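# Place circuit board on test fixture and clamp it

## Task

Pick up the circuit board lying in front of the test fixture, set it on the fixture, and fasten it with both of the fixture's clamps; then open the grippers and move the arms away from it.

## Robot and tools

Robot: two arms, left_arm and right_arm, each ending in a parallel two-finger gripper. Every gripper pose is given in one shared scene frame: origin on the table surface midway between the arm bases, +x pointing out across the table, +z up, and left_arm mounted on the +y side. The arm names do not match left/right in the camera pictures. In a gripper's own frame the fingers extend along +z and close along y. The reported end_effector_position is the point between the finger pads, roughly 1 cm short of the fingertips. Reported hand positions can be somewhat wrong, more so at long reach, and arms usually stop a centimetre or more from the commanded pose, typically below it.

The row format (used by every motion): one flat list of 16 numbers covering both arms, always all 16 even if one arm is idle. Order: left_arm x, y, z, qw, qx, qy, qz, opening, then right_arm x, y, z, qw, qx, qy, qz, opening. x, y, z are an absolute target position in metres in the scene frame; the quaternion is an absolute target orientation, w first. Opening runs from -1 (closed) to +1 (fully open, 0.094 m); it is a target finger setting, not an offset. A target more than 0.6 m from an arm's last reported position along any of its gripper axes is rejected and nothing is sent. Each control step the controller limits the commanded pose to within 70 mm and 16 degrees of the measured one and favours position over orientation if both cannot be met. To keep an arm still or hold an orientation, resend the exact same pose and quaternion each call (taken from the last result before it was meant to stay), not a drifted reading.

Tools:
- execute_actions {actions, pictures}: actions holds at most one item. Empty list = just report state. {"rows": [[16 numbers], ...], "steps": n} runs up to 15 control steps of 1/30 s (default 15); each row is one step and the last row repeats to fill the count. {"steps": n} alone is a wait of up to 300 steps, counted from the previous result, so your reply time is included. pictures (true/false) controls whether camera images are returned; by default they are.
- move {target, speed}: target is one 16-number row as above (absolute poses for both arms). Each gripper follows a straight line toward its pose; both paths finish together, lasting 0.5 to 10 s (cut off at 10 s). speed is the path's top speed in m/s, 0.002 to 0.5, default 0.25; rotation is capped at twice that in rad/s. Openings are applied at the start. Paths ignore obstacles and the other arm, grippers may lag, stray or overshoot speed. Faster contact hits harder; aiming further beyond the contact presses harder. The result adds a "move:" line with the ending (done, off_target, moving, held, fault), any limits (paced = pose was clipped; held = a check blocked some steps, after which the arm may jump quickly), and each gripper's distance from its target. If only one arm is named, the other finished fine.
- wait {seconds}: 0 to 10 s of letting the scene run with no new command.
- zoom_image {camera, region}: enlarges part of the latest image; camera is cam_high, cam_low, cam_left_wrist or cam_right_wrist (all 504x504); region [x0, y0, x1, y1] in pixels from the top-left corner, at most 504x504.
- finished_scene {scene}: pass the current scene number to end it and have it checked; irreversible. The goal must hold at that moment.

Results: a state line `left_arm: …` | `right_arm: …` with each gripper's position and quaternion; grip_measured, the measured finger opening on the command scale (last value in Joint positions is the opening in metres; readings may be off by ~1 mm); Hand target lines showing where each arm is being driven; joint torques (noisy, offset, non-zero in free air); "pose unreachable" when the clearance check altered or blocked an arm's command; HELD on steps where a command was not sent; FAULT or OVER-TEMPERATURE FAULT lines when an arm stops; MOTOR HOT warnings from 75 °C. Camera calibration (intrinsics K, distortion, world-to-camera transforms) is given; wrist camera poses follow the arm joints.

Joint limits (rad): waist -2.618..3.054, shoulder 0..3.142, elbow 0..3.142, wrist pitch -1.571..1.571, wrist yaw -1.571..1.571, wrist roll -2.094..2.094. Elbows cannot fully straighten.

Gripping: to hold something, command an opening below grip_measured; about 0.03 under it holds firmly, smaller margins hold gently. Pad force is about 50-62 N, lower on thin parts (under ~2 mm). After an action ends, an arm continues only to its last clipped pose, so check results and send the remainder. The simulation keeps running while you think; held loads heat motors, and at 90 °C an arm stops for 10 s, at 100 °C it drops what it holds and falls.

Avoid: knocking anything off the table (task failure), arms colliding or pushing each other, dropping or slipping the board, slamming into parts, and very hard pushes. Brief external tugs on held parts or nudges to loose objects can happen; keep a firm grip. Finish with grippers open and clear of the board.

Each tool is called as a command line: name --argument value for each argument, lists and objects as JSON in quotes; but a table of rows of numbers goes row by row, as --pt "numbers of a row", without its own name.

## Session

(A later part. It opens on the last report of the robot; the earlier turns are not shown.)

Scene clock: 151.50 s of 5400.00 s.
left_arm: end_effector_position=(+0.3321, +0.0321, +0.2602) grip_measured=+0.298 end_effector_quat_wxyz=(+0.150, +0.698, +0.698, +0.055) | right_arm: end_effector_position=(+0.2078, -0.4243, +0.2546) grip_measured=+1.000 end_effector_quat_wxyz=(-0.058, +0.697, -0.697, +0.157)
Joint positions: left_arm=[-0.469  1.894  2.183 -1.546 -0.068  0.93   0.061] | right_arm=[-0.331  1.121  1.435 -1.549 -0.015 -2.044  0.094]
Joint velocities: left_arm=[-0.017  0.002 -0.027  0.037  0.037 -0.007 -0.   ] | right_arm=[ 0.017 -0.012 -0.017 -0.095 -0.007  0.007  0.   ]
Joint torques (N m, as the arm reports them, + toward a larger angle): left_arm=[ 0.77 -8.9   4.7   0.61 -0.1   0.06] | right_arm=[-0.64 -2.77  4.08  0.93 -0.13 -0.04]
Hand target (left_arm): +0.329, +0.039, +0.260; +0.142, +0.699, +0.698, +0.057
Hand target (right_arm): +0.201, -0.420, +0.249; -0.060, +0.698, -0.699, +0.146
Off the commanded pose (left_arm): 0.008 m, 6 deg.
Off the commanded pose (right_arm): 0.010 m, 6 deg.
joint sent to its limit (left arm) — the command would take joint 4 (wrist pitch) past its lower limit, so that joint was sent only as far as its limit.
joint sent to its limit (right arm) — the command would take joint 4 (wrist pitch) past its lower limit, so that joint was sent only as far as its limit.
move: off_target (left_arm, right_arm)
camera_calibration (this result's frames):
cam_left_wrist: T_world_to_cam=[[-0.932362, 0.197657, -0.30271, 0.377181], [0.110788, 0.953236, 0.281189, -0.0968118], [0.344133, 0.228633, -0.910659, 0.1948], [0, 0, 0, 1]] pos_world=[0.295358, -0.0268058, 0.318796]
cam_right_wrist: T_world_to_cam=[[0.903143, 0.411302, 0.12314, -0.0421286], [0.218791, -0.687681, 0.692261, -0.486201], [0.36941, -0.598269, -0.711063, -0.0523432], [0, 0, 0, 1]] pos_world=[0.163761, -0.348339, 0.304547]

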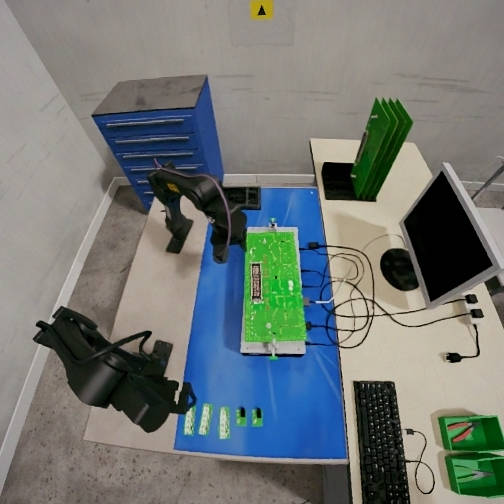

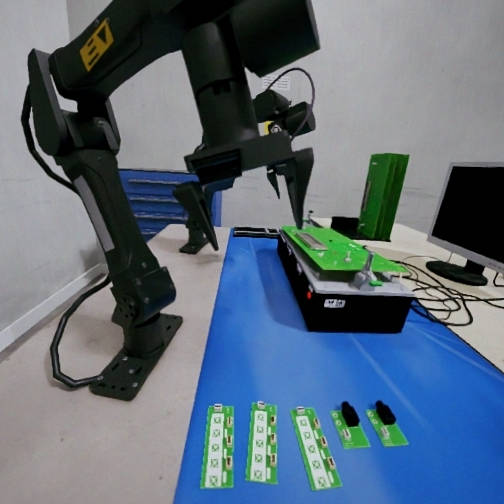

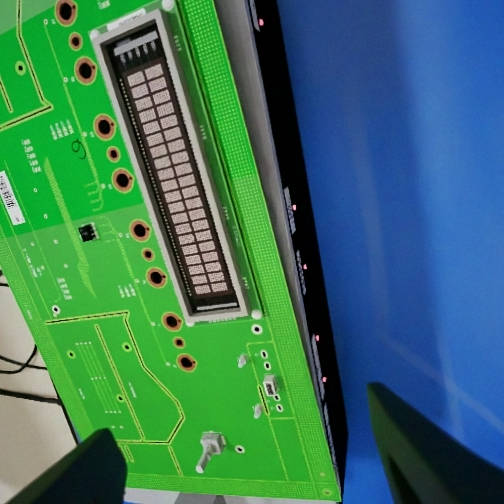

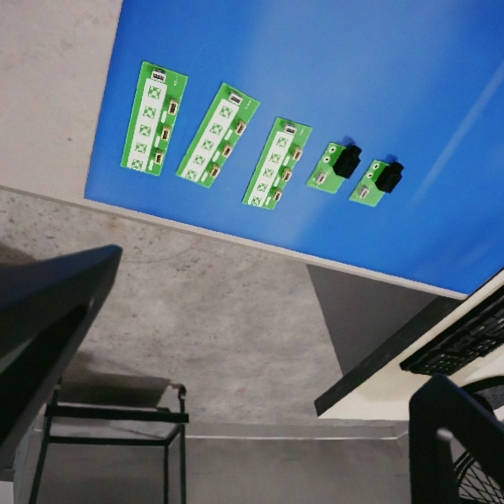

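move --target '[0.393,-0.043,0.175,0.09,0.70,0.707,0.037,0.3,0.2,-0.42,0.25,-0.05,0.70,-0.70,0.11,1]' --speed 0.08

move --target '[0.393,-0.043,0.146,0.09,0.70,0.707,0.037,0.3,0.2,-0.42,0.25,-0.05,0.70,-0.70,0.11,1]' --speed 0.02

move --target '[0.393,-0.043,0.146,0.09,0.70,0.707,0.037,-0.2,0.2,-0.42,0.25,-0.05,0.70,-0.70,0.11,1]' --speed 0.02

move --target '[0.393,-0.043,0.168,0.09,0.715,0.692,0.037,-0.2,0.2,-0.42,0.25,-0.05,0.70,-0.70,0.11,1]' --speed 0.02

zoom_image --camera "cam_high" --region '[210,200,330,370]'

zoom_image --camera "cam_low" --region '[260,190,420,310]'

Scene clock: 170.27 s of 5400.00 s.
left_arm: end_effector_position=(+0.3971, -0.0377, +0.1769) grip_measured=+0.298 end_effector_quat_wxyz=(+0.118, +0.699, +0.704, +0.046) | right_arm: end_effector_position=(+0.2078, -0.4243, +0.2546) grip_measured=+1.000 end_effector_quat_wxyz=(-0.058, +0.697, -0.697, +0.157)
Joint positions: left_arm=[-0.502  2.349  2.564 -1.54  -0.067  0.888  0.061] | right_arm=[-0.331  1.121  1.435 -1.549 -0.015 -2.044  0.094]
Joint velocities: left_arm=[-0.002  0.017  0.022  0.037  0.022 -0.037  0.001] | right_arm=[-0.012  0.002  0.007 -0.022  0.022 -0.007  0.   ]
Joint torques (N m, as the arm reports them, + toward a larger angle): left_arm=[ -0.77 -10.31   7.2    0.42   0.03  -0.05] | right_arm=[-0.64 -2.76  4.09  0.93 -0.13 -0.05]
Hand target (left_arm): +0.394, -0.042, +0.175; +0.114, +0.699, +0.705, +0.039
Hand target (right_arm): +0.201, -0.420, +0.249; -0.060, +0.698, -0.699, +0.146
Off the commanded pose (left_arm): 0.007 m, 3 deg.
Off the commanded pose (right_arm): 0.010 m, 6 deg.
joint sent to its limit (left arm) — the command would take joint 4 (wrist pitch) past its lower limit, so that joint was sent only as far as its limit.
joint sent to its limit (right arm) — the command would take joint 4 (wrist pitch) past its lower limit, so that joint was sent only as far as its limit.
After step 90, 13.80 s passed at rest.
move: off_target (left_arm, right_arm)
camera_calibration (this result's frames):
cam_left_wrist: T_world_to_cam=[[-0.949918, 0.198881, -0.241043, 0.422426], [0.120807, 0.945082, 0.303688, -0.0223203], [0.288203, 0.259359, -0.921777, 0.137909], [0, 0, 0, 1]] pos_world=[0.36422, -0.0986861, 0.235723]
cam_right_wrist: T_world_to_cam=[[0.903143, 0.411302, 0.12314, -0.0421286], [0.218791, -0.687681, 0.692261, -0.486201], [0.36941, -0.598269, -0.711063, -0.0523432], [0, 0, 0, 1]] pos_world=[0.163761, -0.348339, 0.304547]

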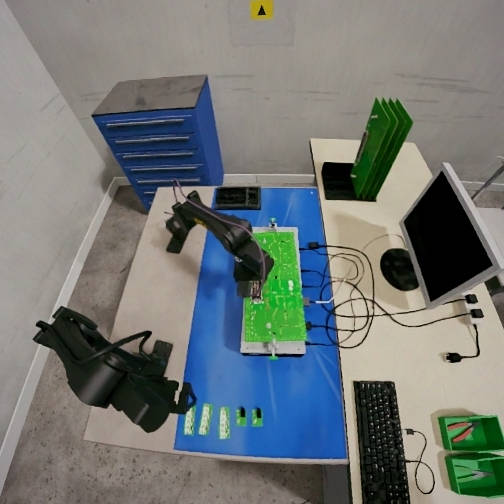

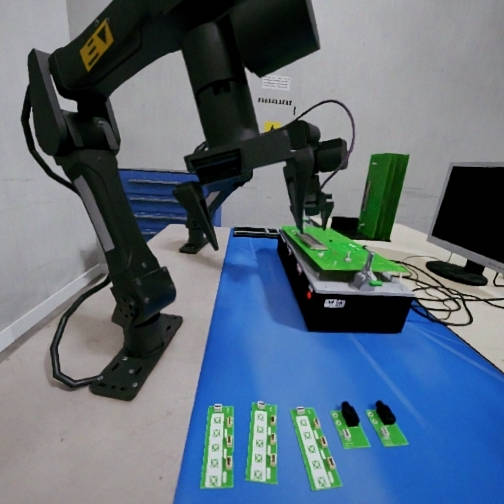

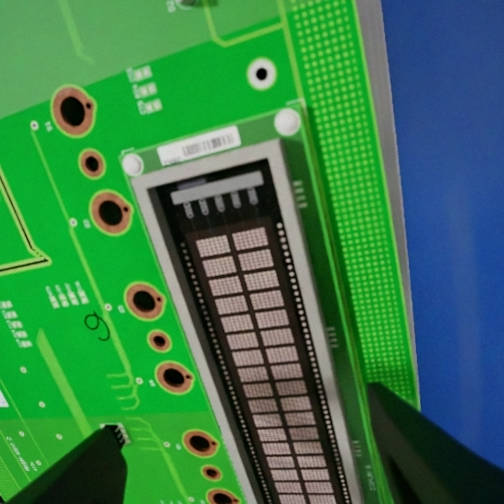

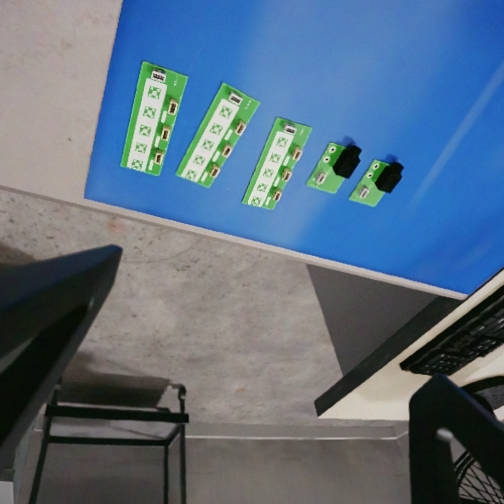

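Scene clock: 172.90 s of 5400.00 s.
left_arm: end_effector_position=(+0.3975, -0.0381, +0.1603) grip_measured=+0.298 end_effector_quat_wxyz=(+0.106, +0.698, +0.707, +0.044) | right_arm: end_effector_position=(+0.2078, -0.4243, +0.2546) grip_measured=+1.000 end_effector_quat_wxyz=(-0.058, +0.697, -0.697, +0.157)
Joint positions: left_arm=[-0.502  2.349  2.498 -1.5   -0.067  0.882  0.061] | right_arm=[-0.331  1.121  1.435 -1.549 -0.015 -2.044  0.094]
Joint velocities: left_arm=[-0.007 -0.017  0.007 -0.037 -0.051 -0.037 -0.001] | right_arm=[ 0.017 -0.022 -0.002 -0.007 -0.022 -0.007  0.   ]
Joint torques (N m, as the arm reports them, + toward a larger angle): left_arm=[ -1.2  -10.21   5.02   0.57   0.08  -0.1 ] | right_arm=[-0.65 -2.77  4.09  0.93 -0.13 -0.04]
Hand target (left_arm): +0.393, -0.043, +0.146; +0.090, +0.700, +0.707, +0.037
Hand target (right_arm): +0.201, -0.420, +0.249; -0.060, +0.698, -0.699, +0.146
Off the commanded pose (left_arm): 0.016 m, 2 deg.
Off the commanded pose (right_arm): 0.010 m, 6 deg.
joint sent to its limit (right arm) — the command would take joint 4 (wrist pitch) past its lower limit, so that joint was sent only as far as its limit.
move: off_target (left_arm, right_arm)
camera_calibration (this result's frames):
cam_left_wrist: T_world_to_cam=[[-0.955999, 0.195946, -0.218336, 0.417553], [0.120938, 0.941282, 0.315219, -0.0190263], [0.267282, 0.274943, -0.923562, 0.131715], [0, 0, 0, 1]] pos_world=[0.366277, -0.100123, 0.218811]
cam_right_wrist: T_world_to_cam=[[0.903143, 0.411302, 0.12314, -0.0421286], [0.218791, -0.687681, 0.692261, -0.486201], [0.36941, -0.598269, -0.711063, -0.0523432], [0, 0, 0, 1]] pos_world=[0.163761, -0.348339, 0.304547]

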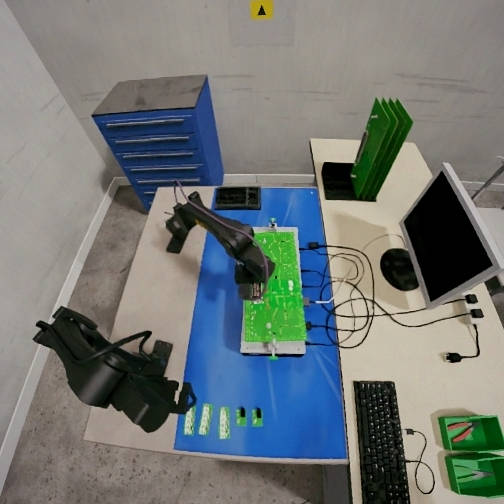

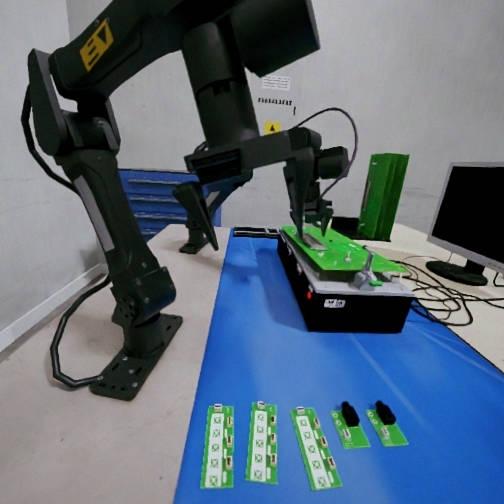

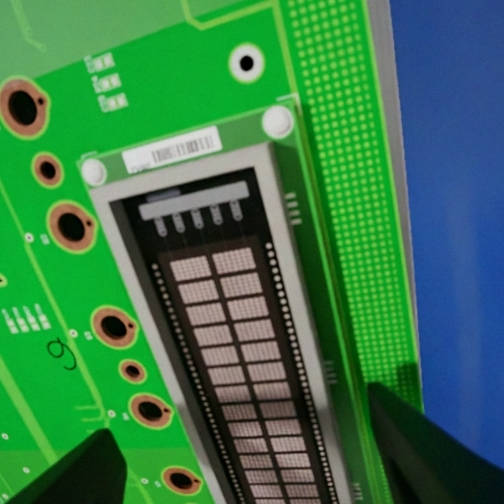

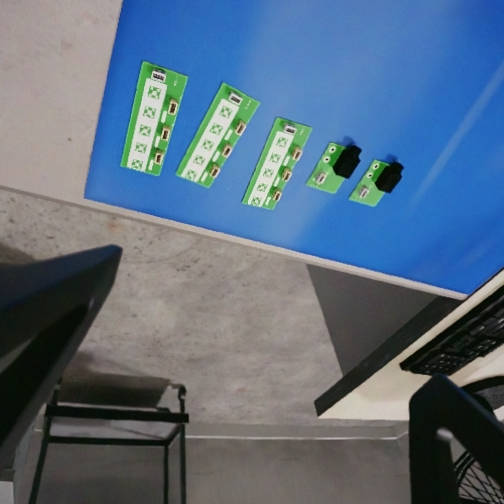

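Scene clock: 175.53 s of 5400.00 s.
left_arm: end_effector_position=(+0.3962, -0.0394, +0.1602) grip_measured=-0.198 end_effector_quat_wxyz=(+0.106, +0.699, +0.706, +0.043) | right_arm: end_effector_position=(+0.2078, -0.4243, +0.2546) grip_measured=+1.000 end_effector_quat_wxyz=(-0.058, +0.697, -0.697, +0.157)
Joint positions: left_arm=[-0.505  2.349  2.498 -1.501 -0.065  0.881  0.038] | right_arm=[-0.331  1.121  1.435 -1.549 -0.015 -2.044  0.094]
Joint velocities: left_arm=[ 0.007  0.002  0.002  0.007 -0.022 -0.007 -0.001] | right_arm=[ 0.002 -0.007 -0.007 -0.081 -0.022  0.051  0.   ]
Joint torques (N m, as the arm reports them, + toward a larger angle): left_arm=[-0.74 -9.8   5.12  0.58  0.04 -0.15] | right_arm=[-0.65 -2.77  4.08  0.93 -0.13 -0.04]
Hand target (left_arm): +0.393, -0.043, +0.146; +0.090, +0.700, +0.707, +0.037
Hand target (right_arm): +0.201, -0.420, +0.249; -0.060, +0.698, -0.699, +0.146
Off the commanded pose (left_arm): 0.015 m, 2 deg.
Off the commanded pose (right_arm): 0.010 m, 6 deg.
joint sent to its limit (right arm) — the command would take joint 4 (wrist pitch) past its lower limit, so that joint was sent only as far as its limit.
move: off_target (left_arm, right_arm)
camera_calibration (this result's frames):
cam_left_wrist: T_world_to_cam=[[-0.955862, 0.198306, -0.216802, 0.416375], [0.124079, 0.9413, 0.313942, -0.0186337], [0.266332, 0.273184, -0.924358, 0.132799], [0, 0, 0, 1]] pos_world=[0.36494, -0.101309, 0.218875]
cam_right_wrist: T_world_to_cam=[[0.903143, 0.411302, 0.12314, -0.0421286], [0.218791, -0.687681, 0.692261, -0.486201], [0.36941, -0.598269, -0.711063, -0.0523432], [0, 0, 0, 1]] pos_world=[0.163761, -0.348339, 0.304547]

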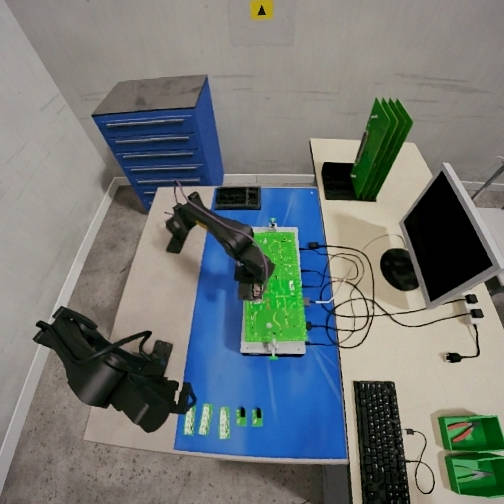

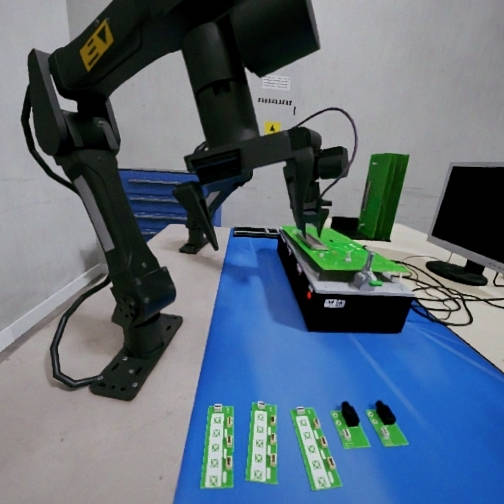

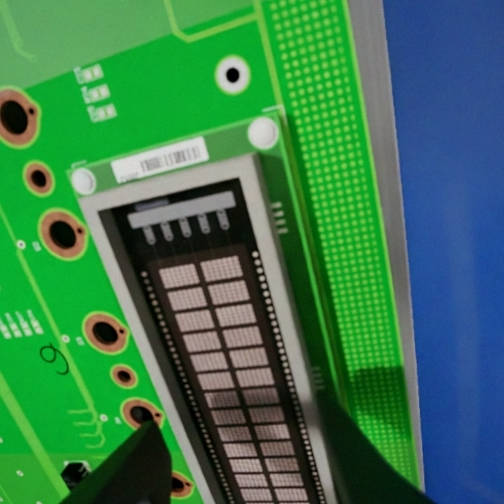

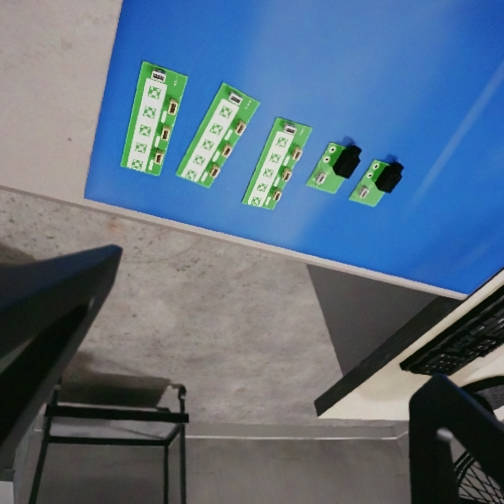

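Scene clock: 178.17 s of 5400.00 s.
left_arm: end_effector_position=(+0.3966, -0.0398, +0.1689) grip_measured=-0.198 end_effector_quat_wxyz=(+0.110, +0.709, +0.695, +0.045) | right_arm: end_effector_position=(+0.2078, -0.4243, +0.2546) grip_measured=+1.000 end_effector_quat_wxyz=(-0.058, +0.697, -0.697, +0.157)
Joint positions: left_arm=[-0.505  2.364  2.56  -1.538 -0.065  0.91   0.038] | right_arm=[-0.331  1.121  1.435 -1.549 -0.015 -2.044  0.094]
Joint velocities: left_arm=[-0.002 -0.012 -0.007 -0.022 -0.007  0.051 -0.001] | right_arm=[-0.007 -0.002  0.012  0.037 -0.037  0.037  0.   ]
Joint torques (N m, as the arm reports them, + toward a larger angle): left_arm=[ -0.42 -10.78   7.36   0.37   0.08   0.07] | right_arm=[-0.65 -2.76  4.09  0.93 -0.13 -0.05]
Hand target (left_arm): +0.393, -0.043, +0.168; +0.106, +0.714, +0.691, +0.039
Hand target (right_arm): +0.201, -0.420, +0.249; -0.060, +0.698, -0.699, +0.146
Off the commanded pose (left_arm): 0.005 m, 3 deg.
Off the commanded pose (right_arm): 0.010 m, 6 deg.
joint sent to its limit (left arm) — the command would take joint 4 (wrist pitch) past its lower limit, so that joint was sent only as far as its limit.
joint sent to its limit (right arm) — the command would take joint 4 (wrist pitch) past its lower limit, so that joint was sent only as far as its limit.
move: off_target (left_arm, right_arm)
camera_calibration (this result's frames):
cam_left_wrist: T_world_to_cam=[[-0.947509, 0.225034, -0.227127, 0.418231], [0.147316, 0.937743, 0.31454, -0.0304913], [0.283769, 0.26457, -0.921671, 0.133167], [0, 0, 0, 1]] pos_world=[0.362981, -0.100755, 0.227318]
cam_right_wrist: T_world_to_cam=[[0.903143, 0.411302, 0.12314, -0.0421286], [0.218791, -0.687681, 0.692261, -0.486201], [0.36941, -0.598269, -0.711063, -0.0523432], [0, 0, 0, 1]] pos_world=[0.163761, -0.348339, 0.304547]

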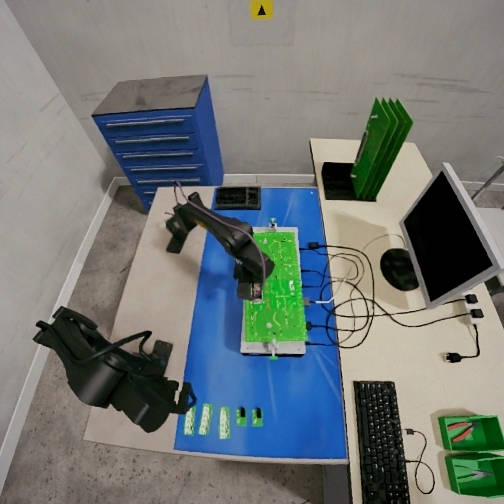

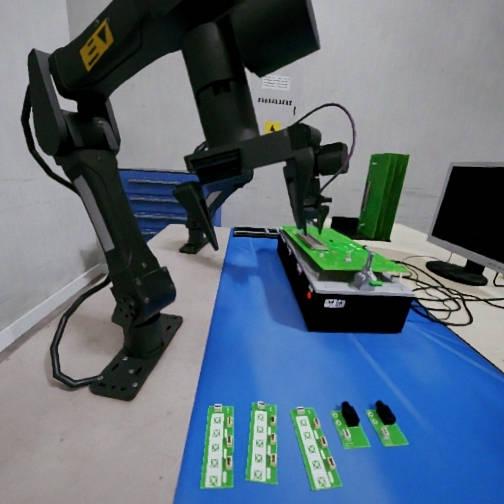

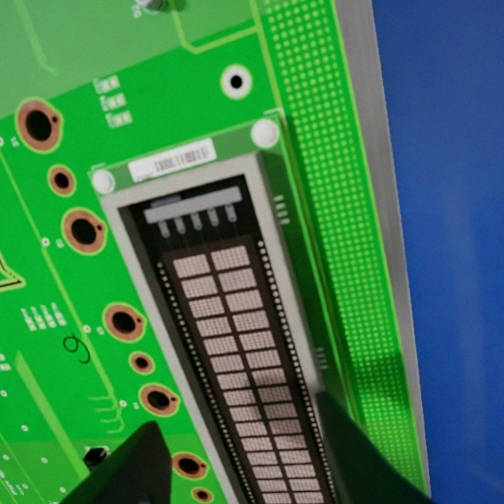

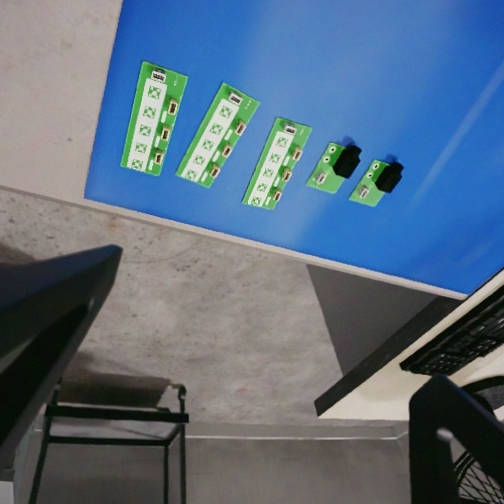

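Region (210, 200, 330, 370) of cam_high's 504x504 image, scaled by 2.965, with more detail than that image has; it fills the left 356 columns of this view, and the rest is white.

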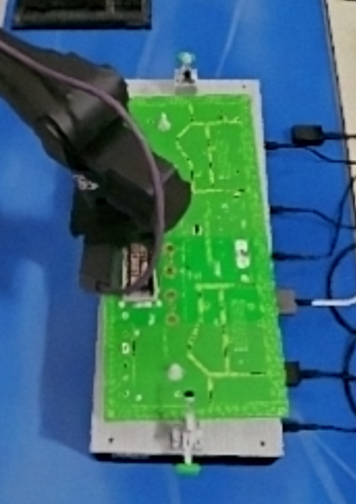

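Region (260, 190, 420, 310) of cam_low's 504x504 image, scaled by 3.150, with more detail than that image has; it fills the top 378 rows of this view, and the rest is white.

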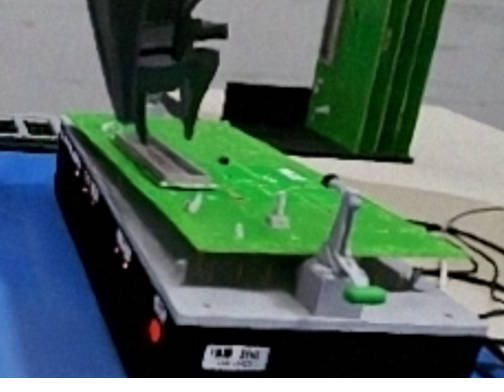

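move --target '[0.392,-0.043,0.18,0.09,0.70,0.707,0.037,0.3,0.2,-0.42,0.25,-0.05,0.70,-0.70,0.11,1]' --speed 0.04

move --target '[0.392,-0.043,0.132,0.09,0.70,0.707,0.037,0.3,0.2,-0.42,0.25,-0.05,0.70,-0.70,0.11,1]' --speed 0.02

Scene clock: 197.43 s of 5400.00 s.
left_arm: end_effector_position=(+0.3966, -0.0398, +0.1689) grip_measured=+0.298 end_effector_quat_wxyz=(+0.111, +0.700, +0.705, +0.043) | right_arm: end_effector_position=(+0.2078, -0.4243, +0.2546) grip_measured=+1.000 end_effector_quat_wxyz=(-0.058, +0.697, -0.697, +0.157)
Joint positions: left_arm=[-0.505  2.364  2.56  -1.538 -0.065  0.884  0.061] | right_arm=[-0.331  1.121  1.435 -1.549 -0.015 -2.044  0.094]
Joint velocities: left_arm=[ 0.002 -0.007 -0.002  0.007  0.095  0.037 -0.001] | right_arm=[ 0.002  0.002 -0.007 -0.081 -0.022 -0.037  0.   ]
Joint torques (N m, as the arm reports them, + toward a larger angle): left_arm=[ -1.15 -11.99   7.66   0.44  -0.01  -0.13] | right_arm=[-0.64 -2.77  4.09  0.93 -0.13 -0.04]
Hand target (left_arm): +0.392, -0.043, +0.180; +0.119, +0.699, +0.704, +0.040
Hand target (right_arm): +0.201, -0.420, +0.249; -0.060, +0.698, -0.699, +0.146
Off the commanded pose (left_arm): 0.012 m, 2 deg.
Off the commanded pose (right_arm): 0.010 m, 6 deg.
joint sent to its limit (left arm) — the command would take joint 4 (wrist pitch) past its lower limit, so that joint was sent only as far as its limit.
joint sent to its limit (right arm) — the command would take joint 4 (wrist pitch) past its lower limit, so that joint was sent only as far as its limit.
After step 90, 14.83 s passed at rest.
move: off_target (left_arm, right_arm)
camera_calibration (this result's frames):
cam_left_wrist: T_world_to_cam=[[-0.953417, 0.199802, -0.226, 0.41938], [0.124373, 0.942918, 0.308928, -0.0202366], [0.274824, 0.266429, -0.923844, 0.137156], [0, 0, 0, 1]] pos_world=[0.364667, -0.101254, 0.227742]
cam_right_wrist: T_world_to_cam=[[0.903143, 0.411302, 0.12314, -0.0421286], [0.218791, -0.687681, 0.692261, -0.486201], [0.36941, -0.598269, -0.711063, -0.0523432], [0, 0, 0, 1]] pos_world=[0.163761, -0.348339, 0.304547]

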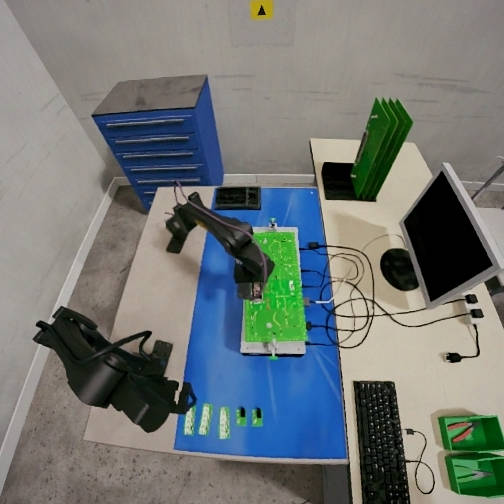

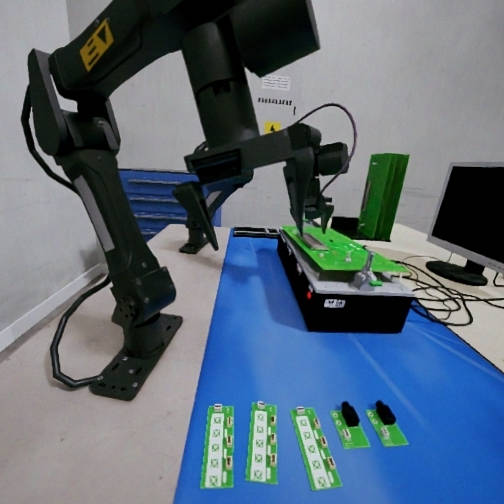

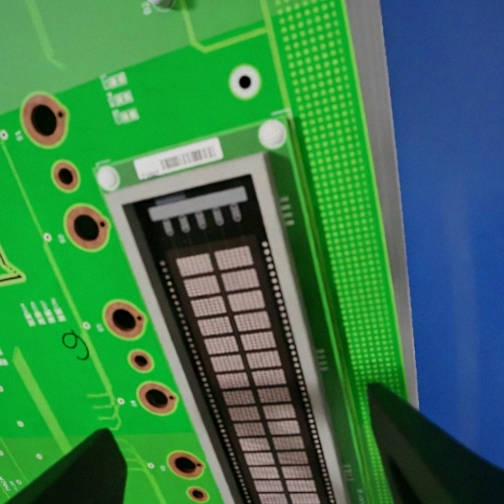

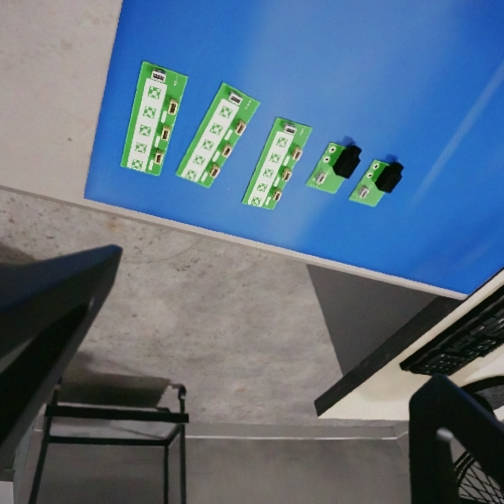

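Scene clock: 200.07 s of 5400.00 s.
left_arm: end_effector_position=(+0.3973, -0.0405, +0.1396) grip_measured=+0.298 end_effector_quat_wxyz=(+0.099, +0.700, +0.706, +0.042) | right_arm: end_effector_position=(+0.2078, -0.4243, +0.2546) grip_measured=+1.000 end_effector_quat_wxyz=(-0.058, +0.697, -0.697, +0.157)
Joint positions: left_arm=[-0.505  2.331  2.383 -1.417 -0.064  0.882  0.061] | right_arm=[-0.331  1.121  1.435 -1.549 -0.015 -2.044  0.094]
Joint velocities: left_arm=[-0.007 -0.012 -0.022  0.022 -0.081 -0.066  0.001] | right_arm=[0.002 0.007 0.002 0.007 0.007 0.066 0.   ]
Joint torques (N m, as the arm reports them, + toward a larger angle): left_arm=[ -1.06 -11.76   4.16   0.59   0.03  -0.16] | right_arm=[-0.65 -2.77  4.08  0.93 -0.13 -0.04]
Hand target (left_arm): +0.392, -0.043, +0.132; +0.090, +0.701, +0.707, +0.037
Hand target (right_arm): +0.201, -0.420, +0.249; -0.060, +0.698, -0.699, +0.146
Off the commanded pose (left_arm): 0.010 m, 1 deg.
Off the commanded pose (right_arm): 0.010 m, 6 deg.
joint sent to its limit (right arm) — the command would take joint 4 (wrist pitch) past its lower limit, so that joint was sent only as far as its limit.
move: off_target (right_arm)
camera_calibration (this result's frames):
cam_left_wrist: T_world_to_cam=[[-0.957841, 0.201664, -0.204624, 0.412391], [0.129106, 0.938411, 0.320493, -0.0143113], [0.256654, 0.280563, -0.924885, 0.11796], [0, 0, 0, 1]] pos_world=[0.366578, -0.10283, 0.198071]
cam_right_wrist: T_world_to_cam=[[0.903143, 0.411302, 0.12314, -0.0421286], [0.218791, -0.687681, 0.692261, -0.486201], [0.36941, -0.598269, -0.711063, -0.0523432], [0, 0, 0, 1]] pos_world=[0.163761, -0.348339, 0.304547]

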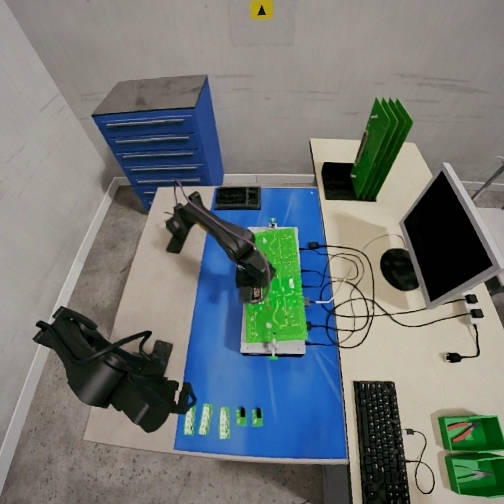

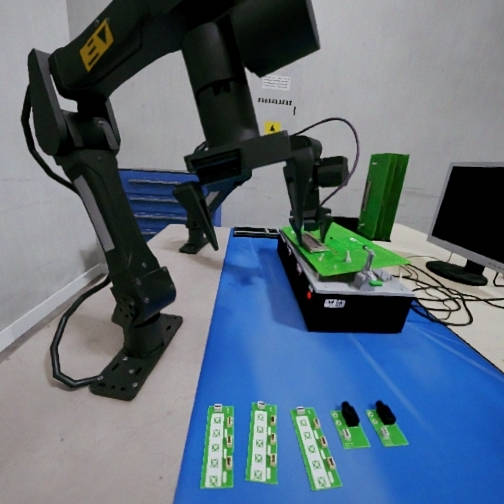

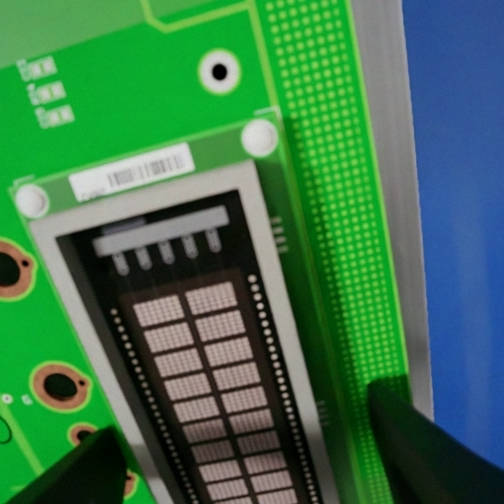

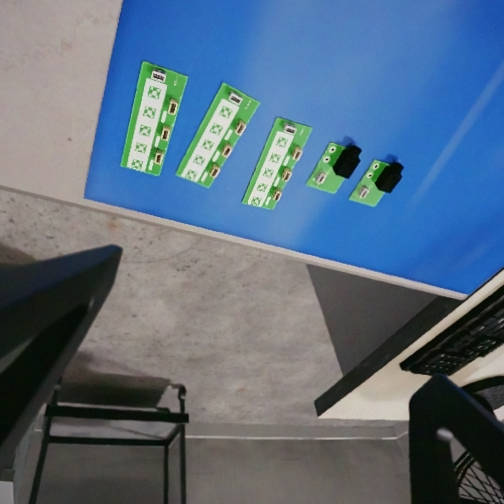

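move --target '[0.392,-0.043,0.136,0.09,0.70,0.707,0.037,-0.2,0.2,-0.42,0.25,-0.05,0.70,-0.70,0.11,1]' --speed 0.02

zoom_image --camera "cam_low" --region '[260,190,430,310]'

zoom_image --camera "cam_high" --region '[210,200,330,370]'

Scene clock: 211.83 s of 5400.00 s.
left_arm: end_effector_position=(+0.3977, -0.0406, +0.1396) grip_measured=+0.036 end_effector_quat_wxyz=(+0.099, +0.699, +0.706, +0.043) | right_arm: end_effector_position=(+0.2078, -0.4243, +0.2546) grip_measured=+1.000 end_effector_quat_wxyz=(-0.058, +0.697, -0.697, +0.157)
Joint positions: left_arm=[-0.505  2.331  2.383 -1.416 -0.066  0.88   0.049] | right_arm=[-0.331  1.121  1.435 -1.549 -0.015 -2.044  0.094]
Joint velocities: left_arm=[ 0.002  0.002 -0.002  0.037 -0.007  0.007  0.   ] | right_arm=[-0.002 -0.002 -0.017 -0.007  0.066 -0.022  0.   ]
Joint torques (N m, as the arm reports them, + toward a larger angle): left_arm=[ -0.74 -10.81   6.49   0.34   0.07  -0.11] | right_arm=[-0.64 -2.77  4.08  0.93 -0.13 -0.04]
Hand target (left_arm): +0.392, -0.043, +0.136; +0.090, +0.700, +0.707, +0.037
Hand target (right_arm): +0.201, -0.420, +0.249; -0.060, +0.698, -0.699, +0.146
Off the commanded pose (left_arm): 0.007 m, 1 deg.
Off the commanded pose (right_arm): 0.010 m, 6 deg.
joint sent to its limit (right arm) — the command would take joint 4 (wrist pitch) past its lower limit, so that joint was sent only as far as its limit.
After step 90, 6.13 s passed at rest.
move: off_target (right_arm)
camera_calibration (this result's frames):
cam_left_wrist: T_world_to_cam=[[-0.957843, 0.199519, -0.206712, 0.413012], [0.1263, 0.938692, 0.32079, -0.0131513], [0.258042, 0.281158, -0.924318, 0.117293], [0, 0, 0, 1]] pos_world=[0.366994, -0.103037, 0.198009]
cam_right_wrist: T_world_to_cam=[[0.903143, 0.411302, 0.12314, -0.0421286], [0.218791, -0.687681, 0.692261, -0.486201], [0.36941, -0.598269, -0.711063, -0.0523432], [0, 0, 0, 1]] pos_world=[0.163761, -0.348339, 0.304547]

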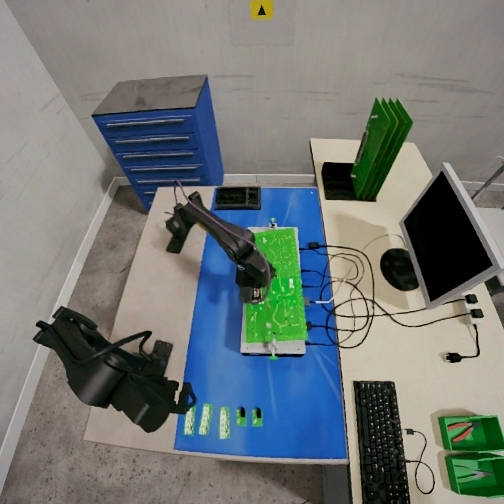

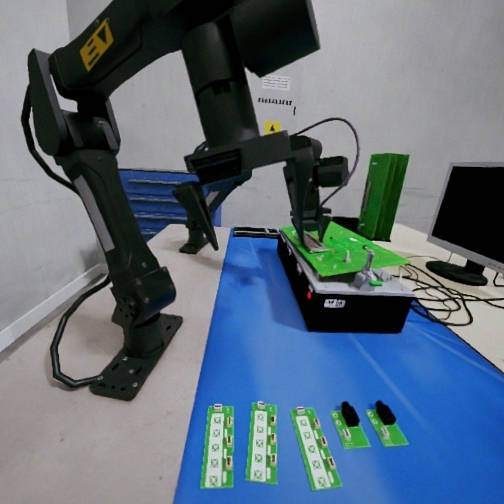

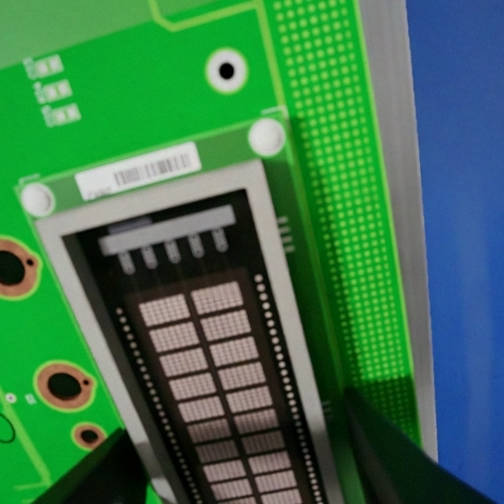

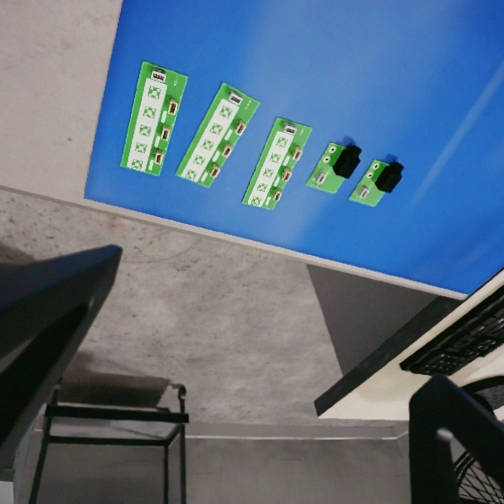

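Region (260, 190, 430, 310) of cam_low's 504x504 image, scaled by 2.965, with more detail than that image has; it fills the top 356 rows of this view, and the rest is white.

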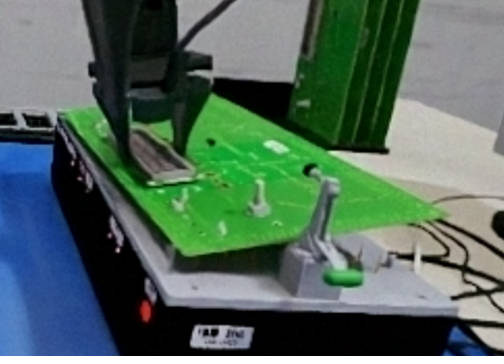

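Region (210, 200, 330, 370) of cam_high's 504x504 image, scaled by 2.965, with more detail than that image has; it fills the left 356 columns of this view, and the rest is white.

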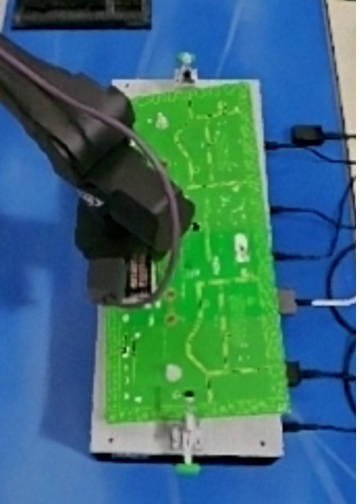

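move --target '[0.392,-0.043,0.165,0.09,0.70,0.707,0.037,-0.1,0.2,-0.42,0.25,-0.05,0.70,-0.70,0.11,1]' --speed 0.02

zoom_image --camera "cam_low" --region '[260,190,430,310]'

zoom_image --camera "cam_high" --region '[210,200,330,370]'

Scene clock: 222.37 s of 5400.00 s.
left_arm: end_effector_position=(+0.3907, -0.0385, +0.1482) grip_measured=+0.036 end_effector_quat_wxyz=(+0.079, +0.697, +0.712, +0.032) | right_arm: end_effector_position=(+0.2078, -0.4243, +0.2546) grip_measured=+1.000 end_effector_quat_wxyz=(-0.058, +0.697, -0.697, +0.157)
Joint positions: left_arm=[-0.505  2.395  2.542 -1.554 -0.051  0.867  0.049] | right_arm=[-0.331  1.121  1.435 -1.549 -0.015 -2.044  0.094]
Joint velocities: left_arm=[ 0.017 -0.012  0.017  0.022 -0.037  0.022  0.   ] | right_arm=[ 0.012  0.002  0.002  0.022 -0.051 -0.081  0.   ]
Joint torques (N m, as the arm reports them, + toward a larger angle): left_arm=[ -0.82 -12.72   8.36   0.39  -0.11  -0.02] | right_arm=[-0.64 -2.76  4.08  0.93 -0.13 -0.05]
Hand target (left_arm): +0.392, -0.043, +0.165; +0.102, +0.700, +0.706, +0.038
Hand target (right_arm): +0.201, -0.420, +0.249; -0.060, +0.698, -0.699, +0.146
Off the commanded pose (left_arm): 0.017 m, 2 deg.
Off the commanded pose (right_arm): 0.010 m, 6 deg.
joint sent to its limit (left arm) — the command would take joint 4 (wrist pitch) past its lower limit, so that joint was sent only as far as its limit.
joint sent to its limit (right arm) — the command would take joint 4 (wrist pitch) past its lower limit, so that joint was sent only as far as its limit.
After step 90, 4.90 s passed at rest.
move: off_target (left_arm, right_arm)
camera_calibration (this result's frames):
cam_left_wrist: T_world_to_cam=[[-0.968004, 0.192124, -0.16142, 0.404619], [0.131082, 0.935684, 0.327586, -0.0200272], [0.213975, 0.295945, -0.93093, 0.145182], [0, 0, 0, 1]] pos_world=[0.363233, -0.101964, 0.207028]
cam_right_wrist: T_world_to_cam=[[0.903143, 0.411302, 0.12314, -0.0421286], [0.218791, -0.687681, 0.692261, -0.486201], [0.36941, -0.598269, -0.711063, -0.0523432], [0, 0, 0, 1]] pos_world=[0.163761, -0.348339, 0.304547]

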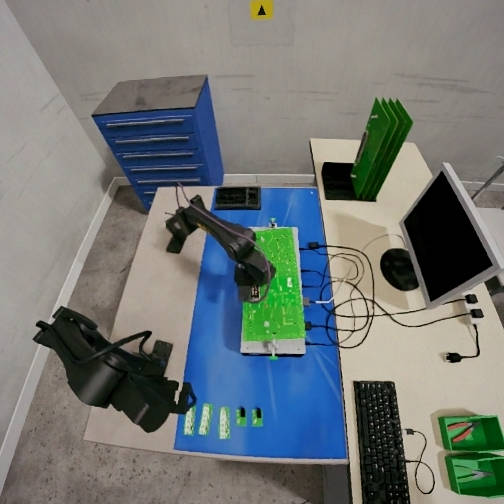

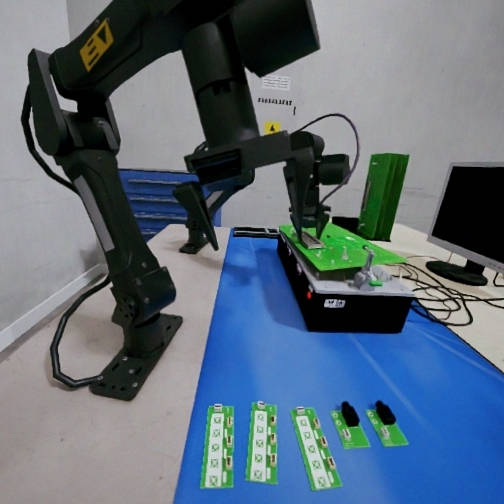

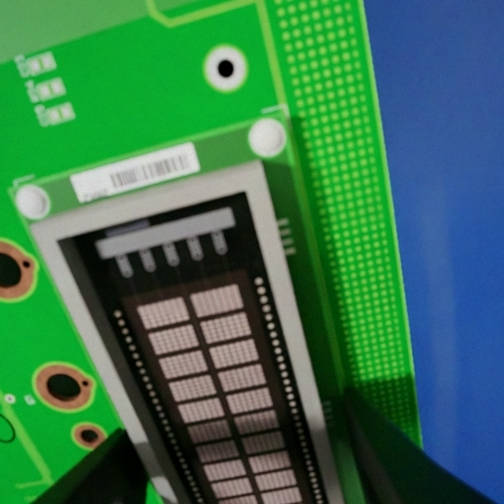

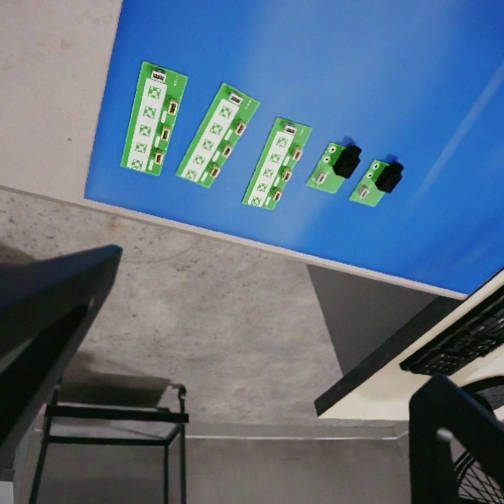

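Region (260, 190, 430, 310) of cam_low's 504x504 image, scaled by 2.965, with more detail than that image has; it fills the top 356 rows of this view, and the rest is white.

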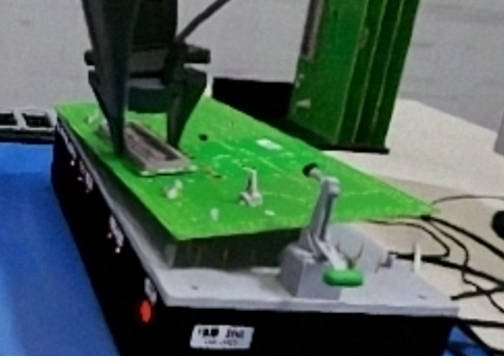

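Region (210, 200, 330, 370) of cam_high's 504x504 image, scaled by 2.965, with more detail than that image has; it fills the left 356 columns of this view, and the rest is white.

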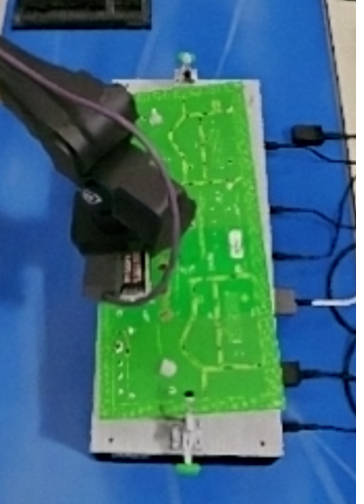

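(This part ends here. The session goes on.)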